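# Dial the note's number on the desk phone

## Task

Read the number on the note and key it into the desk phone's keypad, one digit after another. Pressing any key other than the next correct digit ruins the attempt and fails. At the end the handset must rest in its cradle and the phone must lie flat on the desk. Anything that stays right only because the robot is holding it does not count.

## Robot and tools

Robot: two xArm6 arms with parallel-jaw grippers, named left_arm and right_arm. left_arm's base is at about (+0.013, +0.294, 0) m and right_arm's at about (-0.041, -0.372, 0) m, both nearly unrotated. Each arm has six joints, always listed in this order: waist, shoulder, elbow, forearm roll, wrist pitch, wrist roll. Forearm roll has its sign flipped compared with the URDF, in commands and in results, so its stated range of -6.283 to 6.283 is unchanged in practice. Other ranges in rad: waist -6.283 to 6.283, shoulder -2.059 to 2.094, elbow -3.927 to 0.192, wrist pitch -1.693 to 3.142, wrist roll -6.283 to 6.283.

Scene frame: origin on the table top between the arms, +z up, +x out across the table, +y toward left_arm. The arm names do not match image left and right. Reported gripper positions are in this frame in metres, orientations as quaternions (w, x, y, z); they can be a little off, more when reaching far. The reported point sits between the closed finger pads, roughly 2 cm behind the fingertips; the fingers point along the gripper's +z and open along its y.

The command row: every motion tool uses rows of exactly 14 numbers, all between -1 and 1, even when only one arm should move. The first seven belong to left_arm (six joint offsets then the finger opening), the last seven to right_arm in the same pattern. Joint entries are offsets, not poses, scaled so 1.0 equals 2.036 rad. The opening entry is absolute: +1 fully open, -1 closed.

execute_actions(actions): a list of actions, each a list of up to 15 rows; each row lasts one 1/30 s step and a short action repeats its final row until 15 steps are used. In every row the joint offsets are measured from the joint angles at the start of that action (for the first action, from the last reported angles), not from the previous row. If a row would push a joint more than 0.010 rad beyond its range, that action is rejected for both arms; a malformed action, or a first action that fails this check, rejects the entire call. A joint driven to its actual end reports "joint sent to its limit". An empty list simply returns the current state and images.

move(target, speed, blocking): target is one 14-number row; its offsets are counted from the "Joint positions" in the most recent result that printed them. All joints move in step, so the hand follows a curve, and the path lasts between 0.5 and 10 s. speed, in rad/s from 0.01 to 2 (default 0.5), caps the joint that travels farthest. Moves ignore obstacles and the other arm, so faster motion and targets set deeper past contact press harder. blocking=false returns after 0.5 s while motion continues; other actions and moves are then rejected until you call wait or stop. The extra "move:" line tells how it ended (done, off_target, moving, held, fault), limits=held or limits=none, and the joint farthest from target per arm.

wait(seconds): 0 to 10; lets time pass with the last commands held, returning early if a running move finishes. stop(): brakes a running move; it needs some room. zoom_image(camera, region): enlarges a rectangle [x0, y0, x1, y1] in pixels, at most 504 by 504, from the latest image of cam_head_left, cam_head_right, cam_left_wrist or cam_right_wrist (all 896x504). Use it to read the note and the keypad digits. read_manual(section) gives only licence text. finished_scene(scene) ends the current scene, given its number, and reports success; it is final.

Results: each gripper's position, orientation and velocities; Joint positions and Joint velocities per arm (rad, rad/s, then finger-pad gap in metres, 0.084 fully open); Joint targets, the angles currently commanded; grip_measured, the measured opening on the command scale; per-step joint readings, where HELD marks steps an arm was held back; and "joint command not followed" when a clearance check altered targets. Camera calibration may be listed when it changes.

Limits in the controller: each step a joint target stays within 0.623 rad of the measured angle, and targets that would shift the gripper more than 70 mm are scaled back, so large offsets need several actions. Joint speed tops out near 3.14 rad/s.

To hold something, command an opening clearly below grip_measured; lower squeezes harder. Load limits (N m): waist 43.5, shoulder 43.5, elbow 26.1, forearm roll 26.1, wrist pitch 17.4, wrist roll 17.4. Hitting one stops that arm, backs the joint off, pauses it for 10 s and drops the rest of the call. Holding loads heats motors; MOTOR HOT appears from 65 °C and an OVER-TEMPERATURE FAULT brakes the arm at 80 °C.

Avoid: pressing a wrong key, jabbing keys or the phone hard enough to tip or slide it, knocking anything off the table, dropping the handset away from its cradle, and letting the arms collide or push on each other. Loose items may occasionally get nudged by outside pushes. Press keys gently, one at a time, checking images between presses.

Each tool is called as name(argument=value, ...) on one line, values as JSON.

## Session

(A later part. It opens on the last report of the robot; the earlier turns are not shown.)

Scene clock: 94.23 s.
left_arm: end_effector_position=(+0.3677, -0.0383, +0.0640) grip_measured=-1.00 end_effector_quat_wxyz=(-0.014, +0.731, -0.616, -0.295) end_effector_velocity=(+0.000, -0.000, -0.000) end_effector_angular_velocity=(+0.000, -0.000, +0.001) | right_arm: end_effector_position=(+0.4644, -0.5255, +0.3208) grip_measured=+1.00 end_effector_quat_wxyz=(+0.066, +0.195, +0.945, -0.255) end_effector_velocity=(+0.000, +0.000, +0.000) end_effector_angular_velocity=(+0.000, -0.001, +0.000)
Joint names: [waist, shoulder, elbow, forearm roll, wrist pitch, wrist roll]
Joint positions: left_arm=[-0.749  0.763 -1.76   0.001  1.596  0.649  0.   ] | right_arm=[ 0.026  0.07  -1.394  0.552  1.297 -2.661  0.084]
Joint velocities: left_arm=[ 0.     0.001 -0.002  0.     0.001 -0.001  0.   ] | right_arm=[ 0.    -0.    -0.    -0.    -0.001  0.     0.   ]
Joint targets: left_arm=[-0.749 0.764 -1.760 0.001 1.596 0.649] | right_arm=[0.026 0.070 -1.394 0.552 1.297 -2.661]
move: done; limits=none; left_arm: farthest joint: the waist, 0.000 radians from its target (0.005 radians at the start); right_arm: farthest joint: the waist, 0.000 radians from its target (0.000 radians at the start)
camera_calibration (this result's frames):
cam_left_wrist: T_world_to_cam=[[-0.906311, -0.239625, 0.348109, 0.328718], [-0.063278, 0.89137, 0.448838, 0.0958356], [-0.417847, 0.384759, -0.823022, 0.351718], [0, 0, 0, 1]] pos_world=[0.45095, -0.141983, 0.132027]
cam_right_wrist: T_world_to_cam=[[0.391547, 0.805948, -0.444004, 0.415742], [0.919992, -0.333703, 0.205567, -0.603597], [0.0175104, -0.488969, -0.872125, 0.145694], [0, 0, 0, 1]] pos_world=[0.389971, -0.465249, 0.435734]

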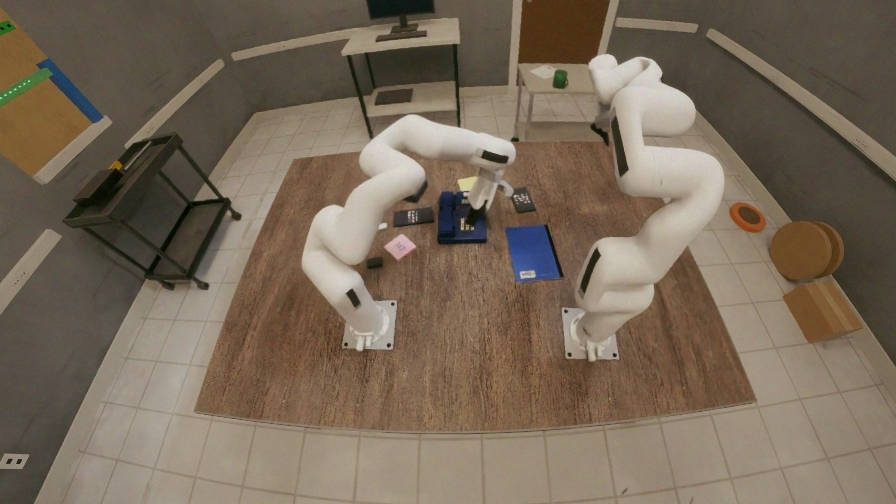

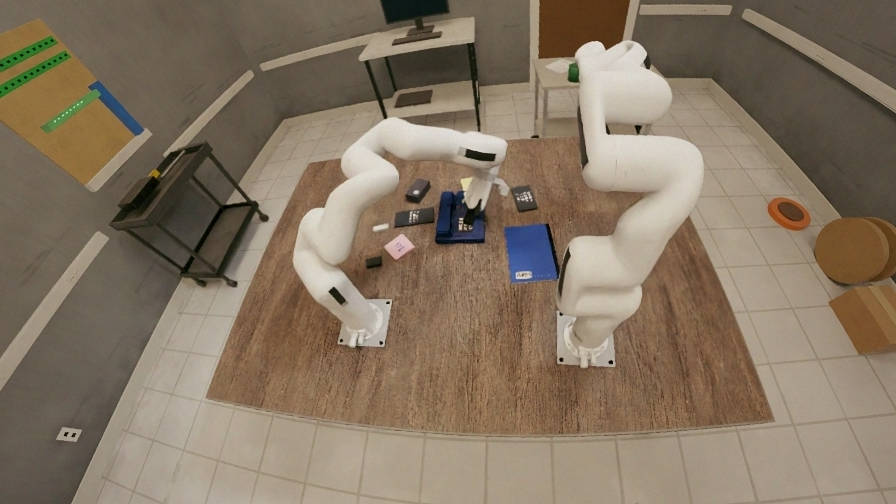

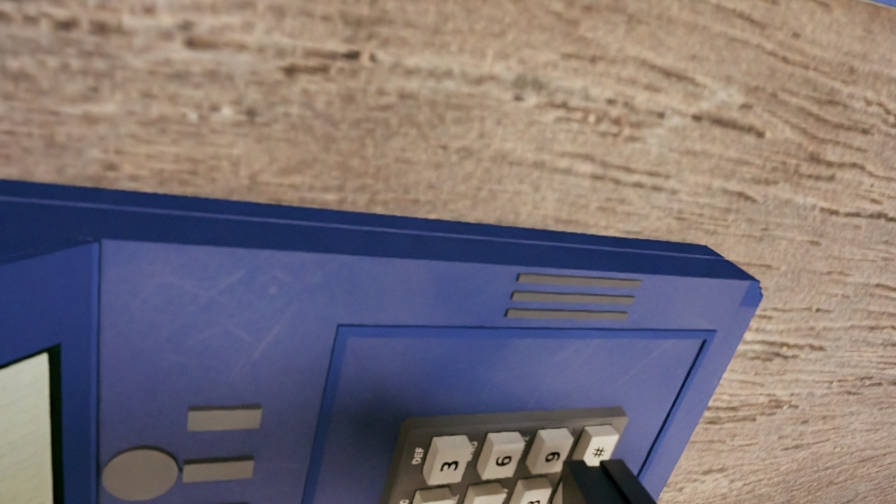

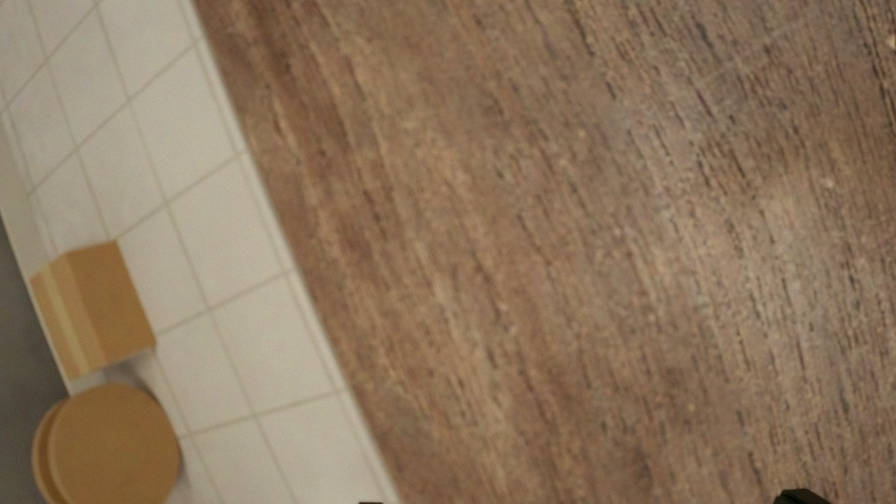

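move(target=[0,0.0054,0.0021,0,-0.0075,0,-1,0,0,0,0,0,0,1], speed=0.025)

move(target=[0,-0.0054,-0.0021,0,0.0075,0,-1,0,0,0,0,0,0,1], speed=0.05)

move(target=[0,0.0054,0.0021,0,-0.0075,0,-1,0,0,0,0,0,0,1], speed=0.025)

move(target=[0,-0.0054,-0.0021,0,0.0075,0,-1,0,0,0,0,0,0,1], speed=0.05)

move(target=[0.036,-0.0206,0.035,0,-0.0144,0,-1,0,0,0,0,0,0,1], speed=0.15)

Scene clock: 99.63 s.
left_arm: end_effector_position=(+0.3677, -0.0383, +0.0566) grip_measured=-1.00 end_effector_quat_wxyz=(-0.014, +0.731, -0.616, -0.295) end_effector_velocity=(-0.000, -0.001, -0.001) end_effector_angular_velocity=(-0.001, -0.000, -0.000) | right_arm: end_effector_position=(+0.4644, -0.5255, +0.3208) grip_measured=+1.00 end_effector_quat_wxyz=(+0.066, +0.195, +0.945, -0.255) end_effector_velocity=(-0.000, -0.000, -0.000) end_effector_angular_velocity=(+0.000, +0.000, -0.001)
Joint names: [waist, shoulder, elbow, forearm roll, wrist pitch, wrist roll]
Joint positions: left_arm=[-0.749  0.774 -1.756  0.001  1.581  0.649  0.   ] | right_arm=[ 0.026  0.07  -1.394  0.552  1.297 -2.661  0.084]
Joint velocities: left_arm=[-0.001  0.002  0.     0.001 -0.002 -0.     0.   ] | right_arm=[-0.  0. -0. -0.  0.  0. -0.]
Joint targets: left_arm=[-0.749 0.774 -1.756 0.001 1.580 0.649] | right_arm=[0.026 0.070 -1.394 0.552 1.297 -2.661]
move: done; limits=none; left_arm: farthest joint: the waist, 0.000 radians from its target (0.000 radians at the start); right_arm: farthest joint: the waist, 0.000 radians from its target (0.000 radians at the start)
camera_calibration (this result's frames):
cam_left_wrist: T_world_to_cam=[[-0.906368, -0.239583, 0.347991, 0.331324], [-0.0633656, 0.891438, 0.448691, 0.0992049], [-0.417711, 0.384629, -0.823152, 0.345611], [0, 0, 0, 1]] pos_world=[0.450953, -0.141987, 0.12468]
cam_right_wrist: T_world_to_cam=[[0.391547, 0.805948, -0.444004, 0.415742], [0.919991, -0.333703, 0.205567, -0.603597], [0.0175107, -0.488969, -0.872125, 0.145694], [0, 0, 0, 1]] pos_world=[0.389971, -0.465249, 0.435734]

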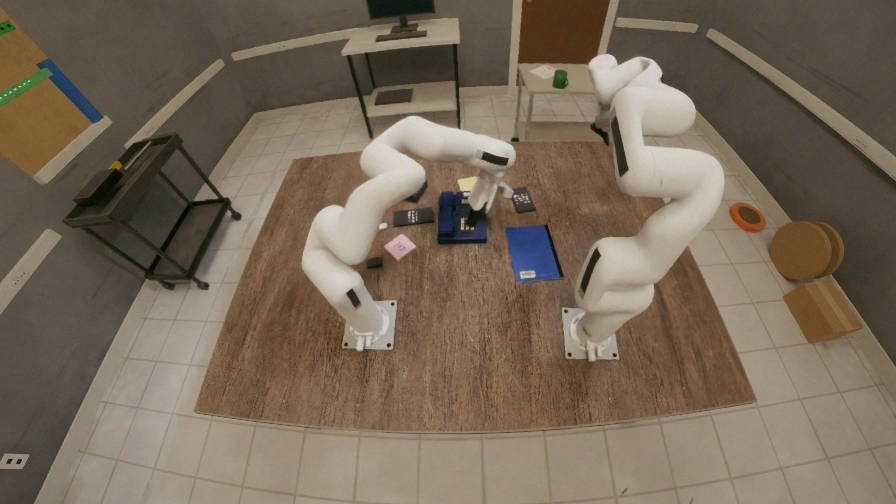

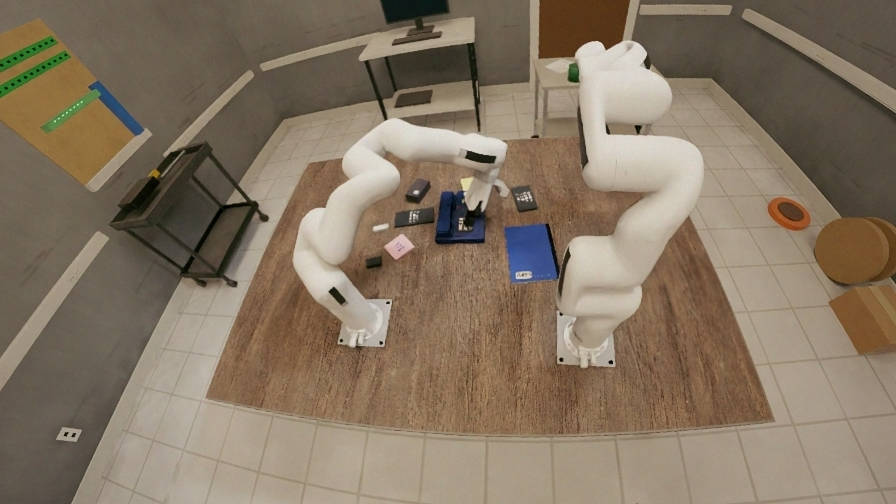

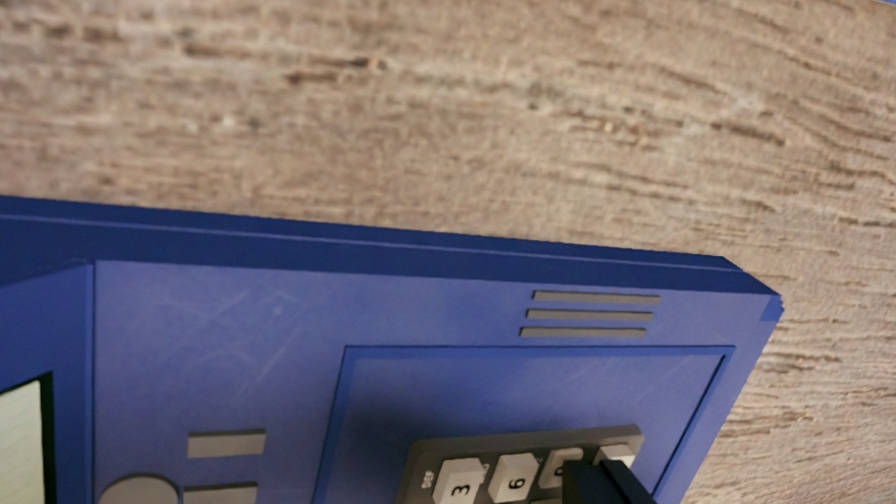

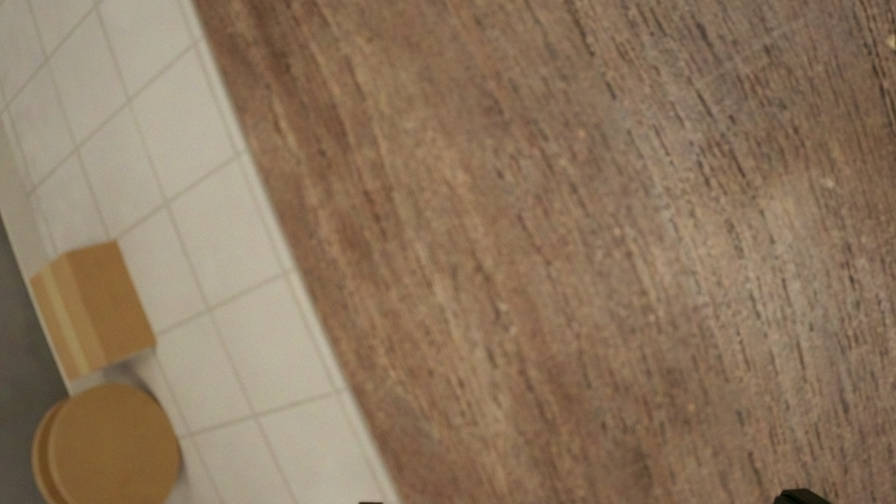

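Scene clock: 100.43 s.
left_arm: end_effector_position=(+0.3677, -0.0383, +0.0641) grip_measured=-1.00 end_effector_quat_wxyz=(-0.014, +0.731, -0.616, -0.295) end_effector_velocity=(-0.001, +0.000, +0.000) end_effector_angular_velocity=(+0.002, +0.002, +0.001) | right_arm: end_effector_position=(+0.4644, -0.5255, +0.3208) grip_measured=+1.00 end_effector_quat_wxyz=(+0.066, +0.195, +0.945, -0.255) end_effector_velocity=(-0.000, -0.000, -0.000) end_effector_angular_velocity=(-0.000, +0.001, -0.000)
Joint names: [waist, shoulder, elbow, forearm roll, wrist pitch, wrist roll]
Joint positions: left_arm=[-0.749  0.763 -1.76   0.001  1.596  0.649  0.   ] | right_arm=[ 0.026  0.07  -1.394  0.552  1.297 -2.661  0.084]
Joint velocities: left_arm=[-0.    -0.001  0.001  0.001  0.002 -0.001  0.   ] | right_arm=[-0.     0.001 -0.     0.     0.001 -0.    -0.   ]
Joint targets: left_arm=[-0.749 0.763 -1.760 0.001 1.596 0.649] | right_arm=[0.026 0.070 -1.394 0.552 1.297 -2.661]
move: done; limits=none; left_arm: farthest joint: the wrist pitch, 0.001 radians from its target (0.016 radians at the start); right_arm: farthest joint: the waist, 0.000 radians from its target (0.000 radians at the start)
camera_calibration (this result's frames):
cam_left_wrist: T_world_to_cam=[[-0.90633, -0.239603, 0.348076, 0.328707], [-0.0632975, 0.891394, 0.448788, 0.0958246], [-0.417804, 0.384718, -0.823063, 0.351783], [0, 0, 0, 1]] pos_world=[0.450959, -0.141996, 0.13212]
cam_right_wrist: T_world_to_cam=[[0.391547, 0.805948, -0.444004, 0.415742], [0.919991, -0.333703, 0.205567, -0.603597], [0.0175108, -0.488969, -0.872125, 0.145694], [0, 0, 0, 1]] pos_world=[0.389971, -0.465249, 0.435734]

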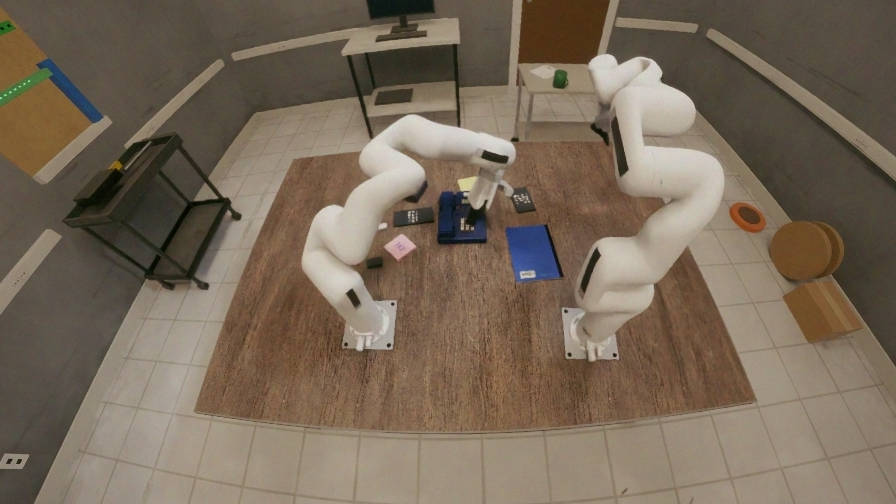

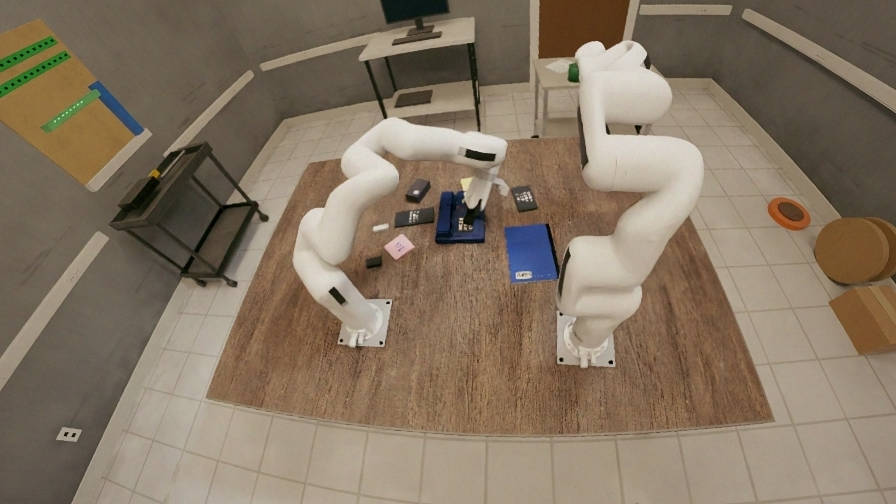

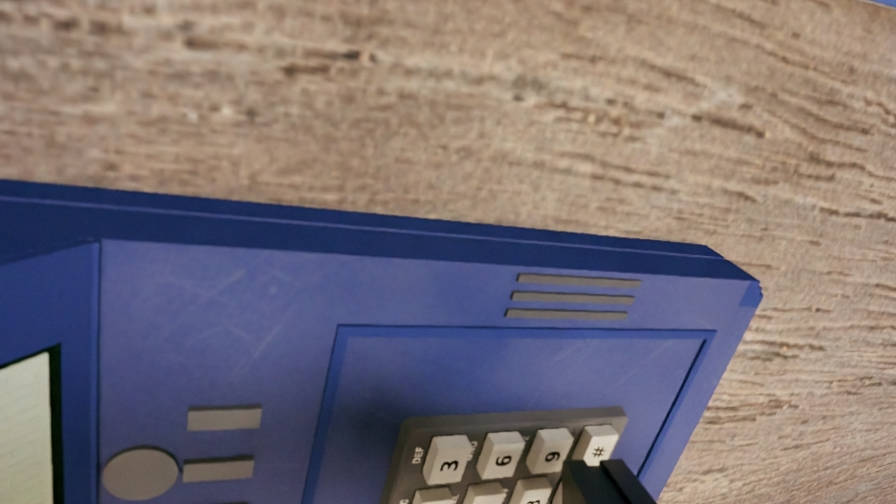

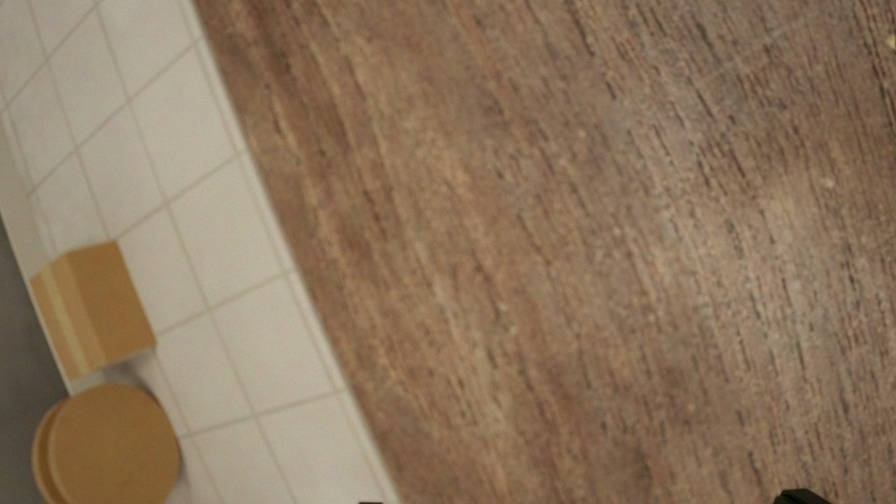

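Scene clock: 101.33 s.
left_arm: end_effector_position=(+0.3678, -0.0383, +0.0567) grip_measured=-1.00 end_effector_quat_wxyz=(-0.014, +0.731, -0.616, -0.295) end_effector_velocity=(-0.000, -0.001, -0.001) end_effector_angular_velocity=(-0.001, -0.000, -0.001) | right_arm: end_effector_position=(+0.4644, -0.5255, +0.3208) grip_measured=+1.00 end_effector_quat_wxyz=(+0.066, +0.195, +0.945, -0.255) end_effector_velocity=(-0.000, -0.000, -0.001) end_effector_angular_velocity=(-0.000, +0.003, -0.000)
Joint names: [waist, shoulder, elbow, forearm roll, wrist pitch, wrist roll]
Joint positions: left_arm=[-0.749  0.774 -1.756  0.001  1.581  0.649  0.   ] | right_arm=[ 0.026  0.07  -1.394  0.552  1.297 -2.661  0.084]
Joint velocities: left_arm=[-0.001  0.002  0.001  0.    -0.003  0.001  0.   ] | right_arm=[-0.     0.002  0.     0.001  0.    -0.    -0.   ]
Joint targets: left_arm=[-0.749 0.774 -1.756 0.001 1.580 0.649] | right_arm=[0.026 0.070 -1.394 0.552 1.297 -2.661]
move: done; limits=none; left_arm: farthest joint: the waist, 0.000 radians from its target (0.000 radians at the start); right_arm: farthest joint: the waist, 0.000 radians from its target (0.000 radians at the start)
camera_calibration (this result's frames):
cam_left_wrist: T_world_to_cam=[[-0.906381, -0.239567, 0.347967, 0.331309], [-0.0633799, 0.891455, 0.448655, 0.0991879], [-0.41768, 0.384598, -0.823182, 0.345675], [0, 0, 0, 1]] pos_world=[0.45096, -0.141997, 0.124767]
cam_right_wrist: T_world_to_cam=[[0.391547, 0.805948, -0.444004, 0.415742], [0.919991, -0.333703, 0.205567, -0.603597], [0.0175107, -0.488969, -0.872125, 0.145694], [0, 0, 0, 1]] pos_world=[0.389971, -0.465249, 0.435734]

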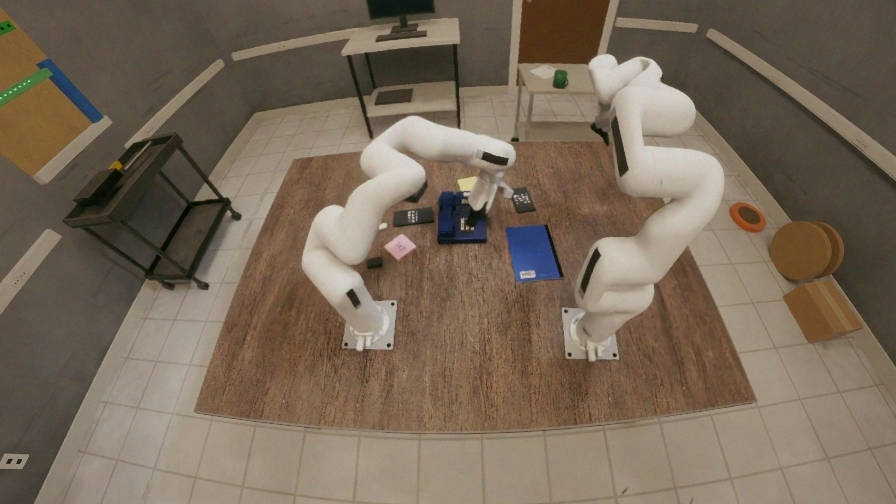

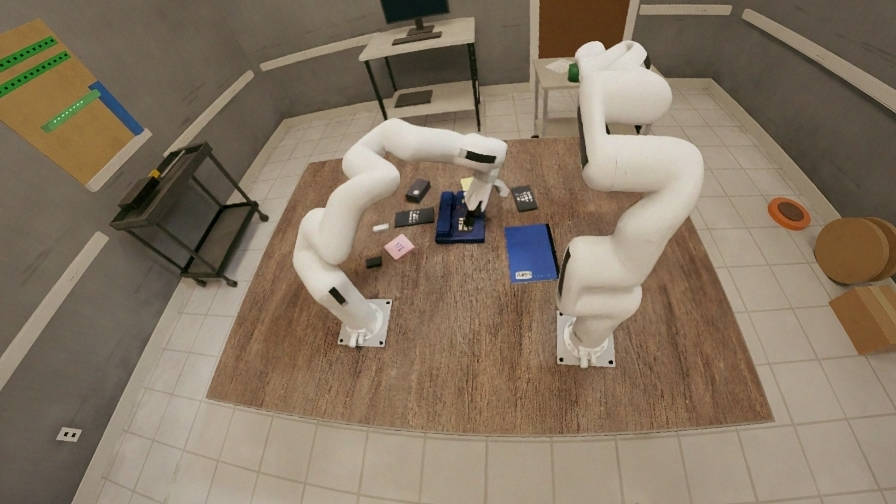

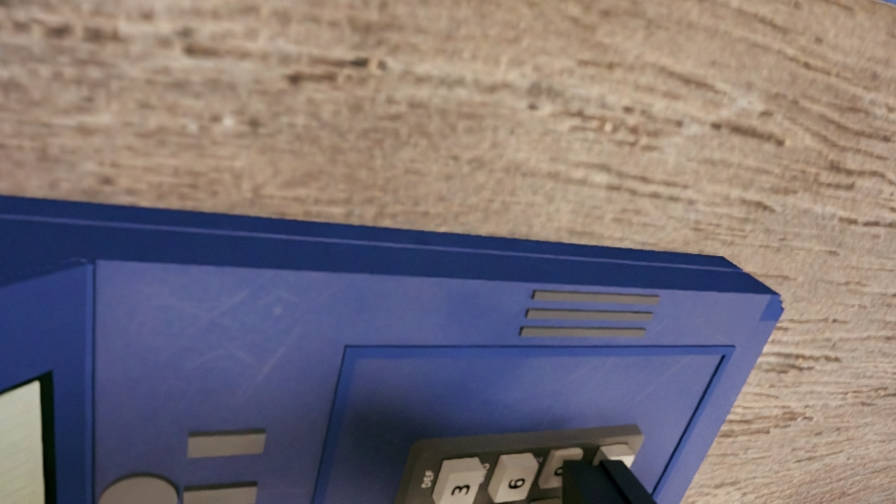

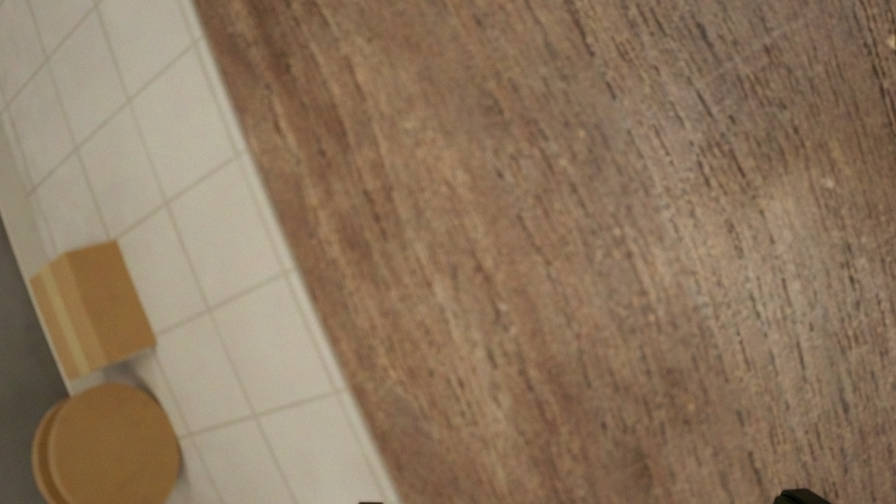

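Scene clock: 102.13 s.
left_arm: end_effector_position=(+0.3678, -0.0383, +0.0642) grip_measured=-1.00 end_effector_quat_wxyz=(-0.014, +0.731, -0.616, -0.295) end_effector_velocity=(+0.000, +0.000, +0.001) end_effector_angular_velocity=(+0.000, +0.000, +0.000) | right_arm: end_effector_position=(+0.4644, -0.5255, +0.3208) grip_measured=+1.00 end_effector_quat_wxyz=(+0.066, +0.195, +0.945, -0.255) end_effector_velocity=(+0.000, -0.000, +0.001) end_effector_angular_velocity=(-0.001, -0.002, -0.000)
Joint names: [waist, shoulder, elbow, forearm roll, wrist pitch, wrist roll]
Joint positions: left_arm=[-0.749  0.763 -1.76   0.001  1.596  0.649  0.   ] | right_arm=[ 0.026  0.07  -1.394  0.552  1.297 -2.661  0.084]
Joint velocities: left_arm=[ 0.001 -0.001 -0.001 -0.     0.002  0.     0.   ] | right_arm=[ 0.    -0.    -0.001  0.001 -0.     0.001  0.   ]
Joint targets: left_arm=[-0.749 0.763 -1.760 0.001 1.596 0.649] | right_arm=[0.026 0.070 -1.394 0.552 1.297 -2.661]
move: done; limits=none; left_arm: farthest joint: the waist, 0.000 radians from its target (0.000 radians at the start); right_arm: farthest joint: the waist, 0.000 radians from its target (0.000 radians at the start)
camera_calibration (this result's frames):
cam_left_wrist: T_world_to_cam=[[-0.906344, -0.239587, 0.348051, 0.328692], [-0.0633125, 0.891412, 0.44875, 0.0958078], [-0.417771, 0.384686, -0.823095, 0.351847], [0, 0, 0, 1]] pos_world=[0.450965, -0.142005, 0.132208]
cam_right_wrist: T_world_to_cam=[[0.391547, 0.805948, -0.444004, 0.415742], [0.919991, -0.333703, 0.205567, -0.603597], [0.0175107, -0.488969, -0.872125, 0.145694], [0, 0, 0, 1]] pos_world=[0.389971, -0.465249, 0.435734]

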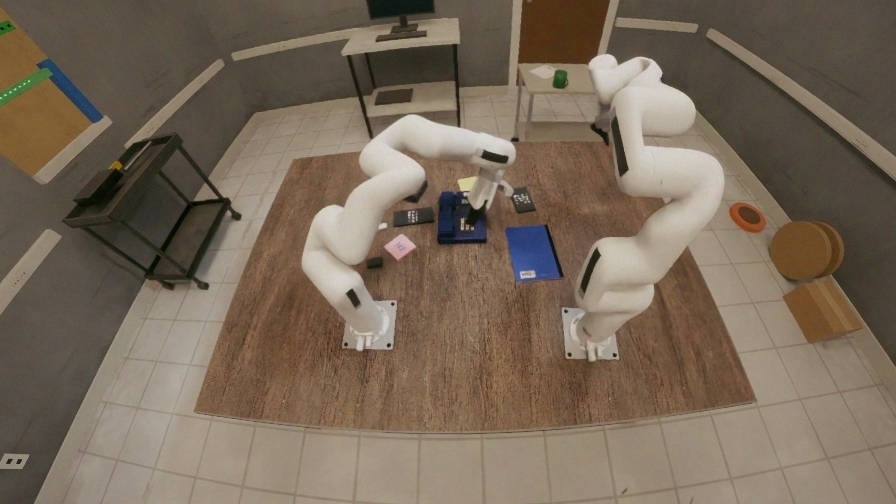

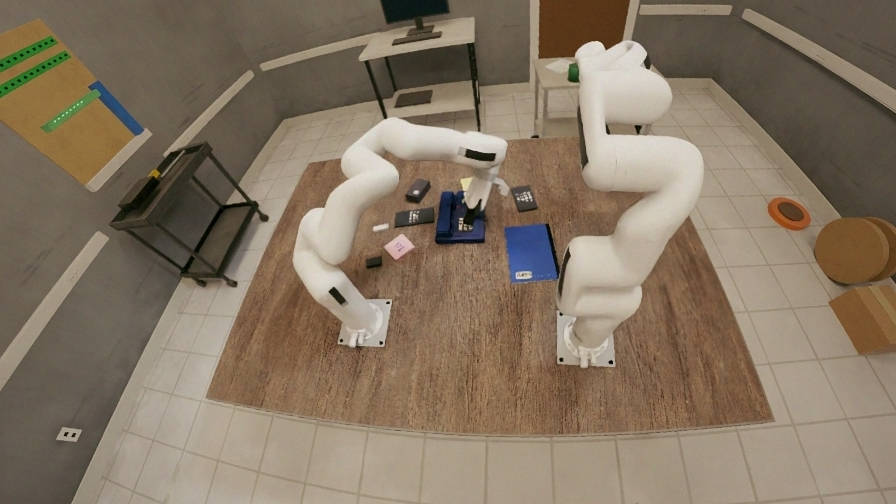

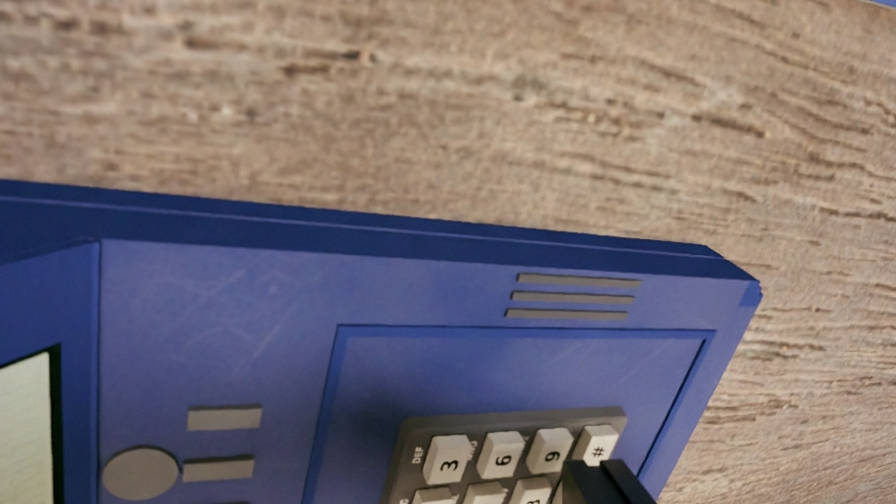

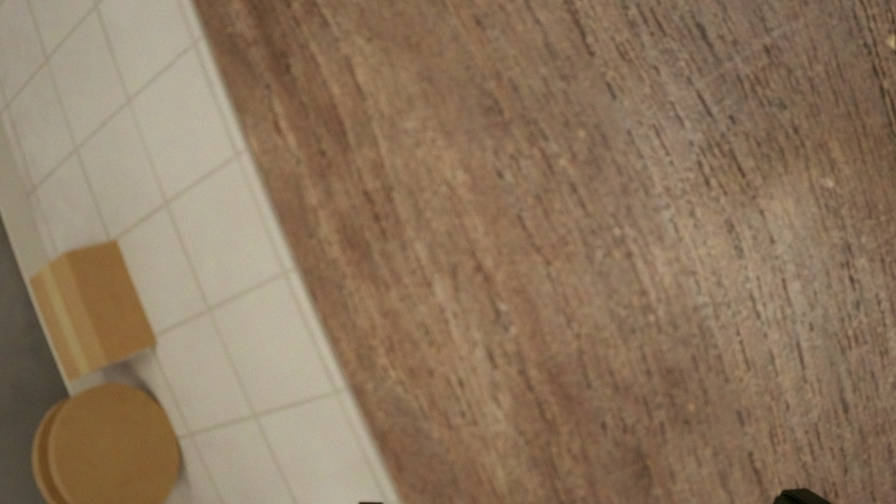

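Scene clock: 103.10 s.
left_arm: end_effector_position=(+0.3825, -0.0048, +0.0643) grip_measured=-1.00 end_effector_quat_wxyz=(-0.004, +0.753, -0.589, -0.295) end_effector_velocity=(+0.001, +0.002, +0.000) end_effector_angular_velocity=(-0.000, +0.000, +0.003) | right_arm: end_effector_position=(+0.4644, -0.5255, +0.3208) grip_measured=+1.00 end_effector_quat_wxyz=(+0.066, +0.195, +0.945, -0.255) end_effector_velocity=(+0.000, +0.000, -0.000) end_effector_angular_velocity=(+0.001, -0.001, +0.001)
Joint names: [waist, shoulder, elbow, forearm roll, wrist pitch, wrist roll]
Joint positions: left_arm=[-0.676  0.721 -1.689  0.001  1.567  0.649  0.   ] | right_arm=[ 0.026  0.07  -1.394  0.552  1.297 -2.661  0.084]
Joint velocities: left_arm=[ 0.004 -0.001  0.002 -0.    -0.001  0.001  0.   ] | right_arm=[-0.     0.     0.    -0.001 -0.002 -0.     0.   ]
Joint targets: left_arm=[-0.676 0.721 -1.689 0.001 1.567 0.649] | right_arm=[0.026 0.070 -1.394 0.552 1.297 -2.661]
move: done; limits=none; left_arm: farthest joint: the waist, 0.000 radians from its target (0.073 radians at the start); right_arm: farthest joint: the waist, 0.000 radians from its target (0.000 radians at the start)
camera_calibration (this result's frames):
cam_left_wrist: T_world_to_cam=[[-0.8865, -0.304916, 0.348058, 0.342126], [-0.128016, 0.884437, 0.448756, 0.0915065], [-0.444669, 0.353265, -0.823088, 0.35529], [0, 0, 0, 1]] pos_world=[0.472995, -0.102124, 0.132291]
cam_right_wrist: T_world_to_cam=[[0.391547, 0.805948, -0.444004, 0.415742], [0.919992, -0.333703, 0.205567, -0.603597], [0.0175106, -0.488969, -0.872125, 0.145694], [0, 0, 0, 1]] pos_world=[0.389971, -0.465249, 0.435734]

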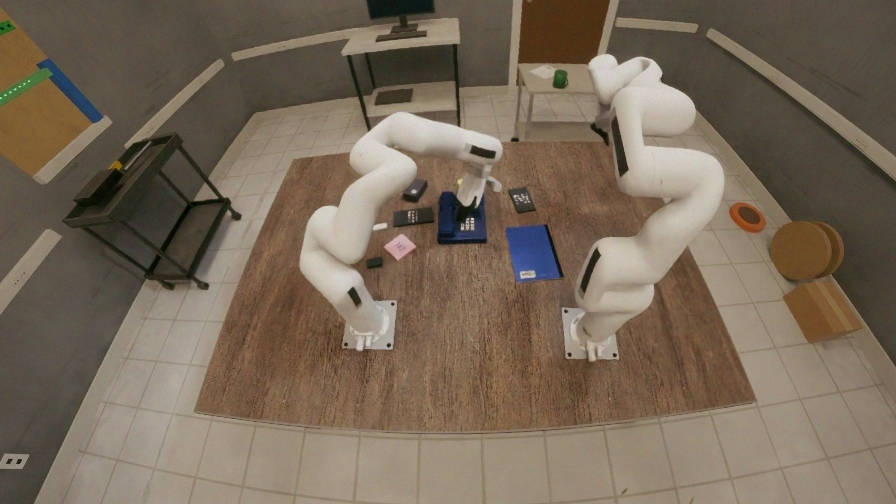

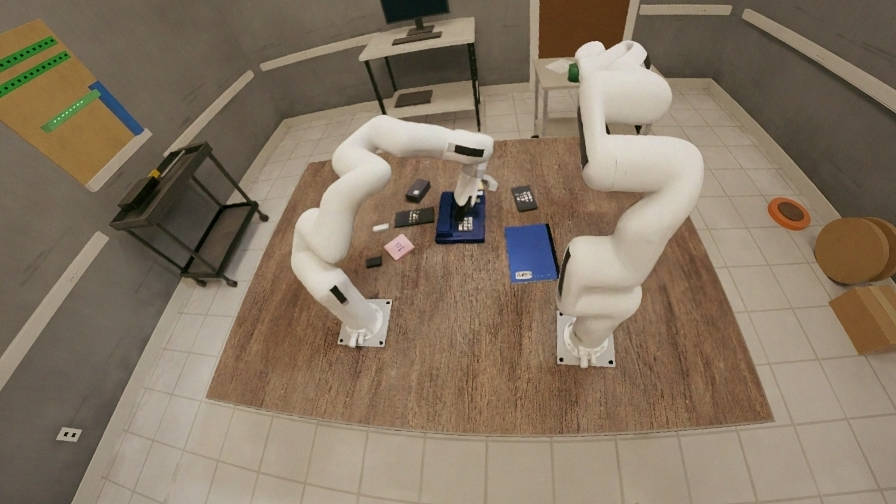

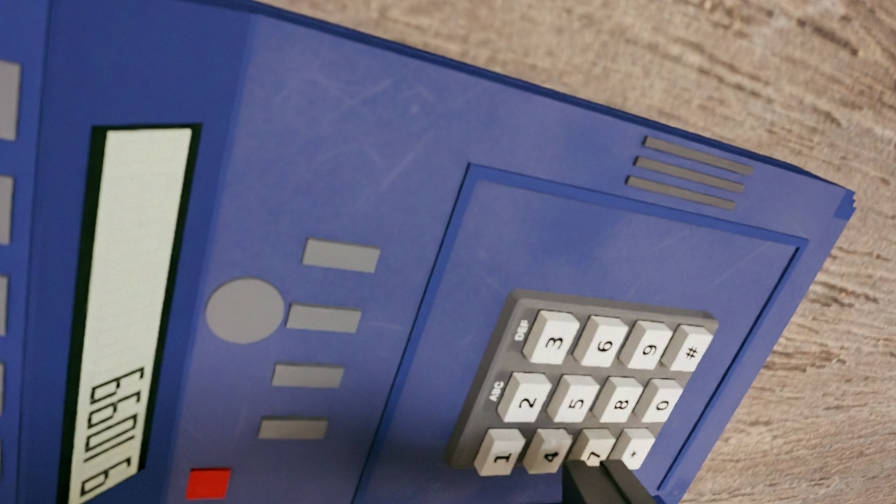

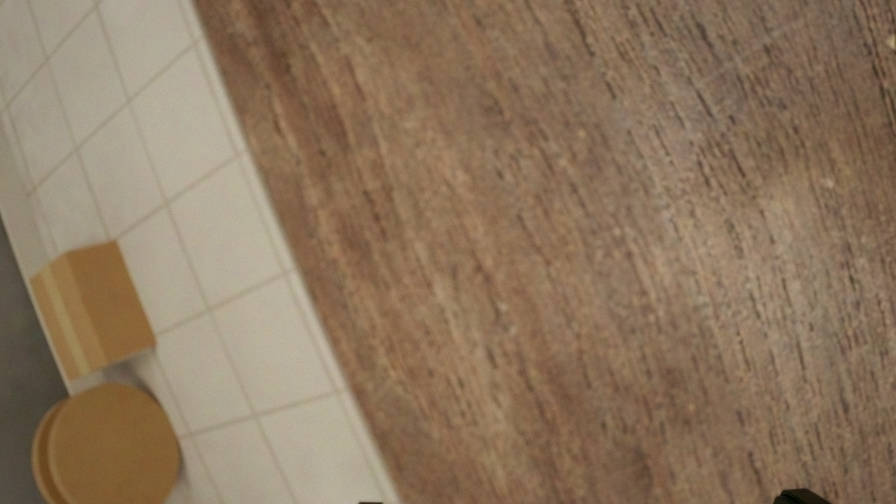

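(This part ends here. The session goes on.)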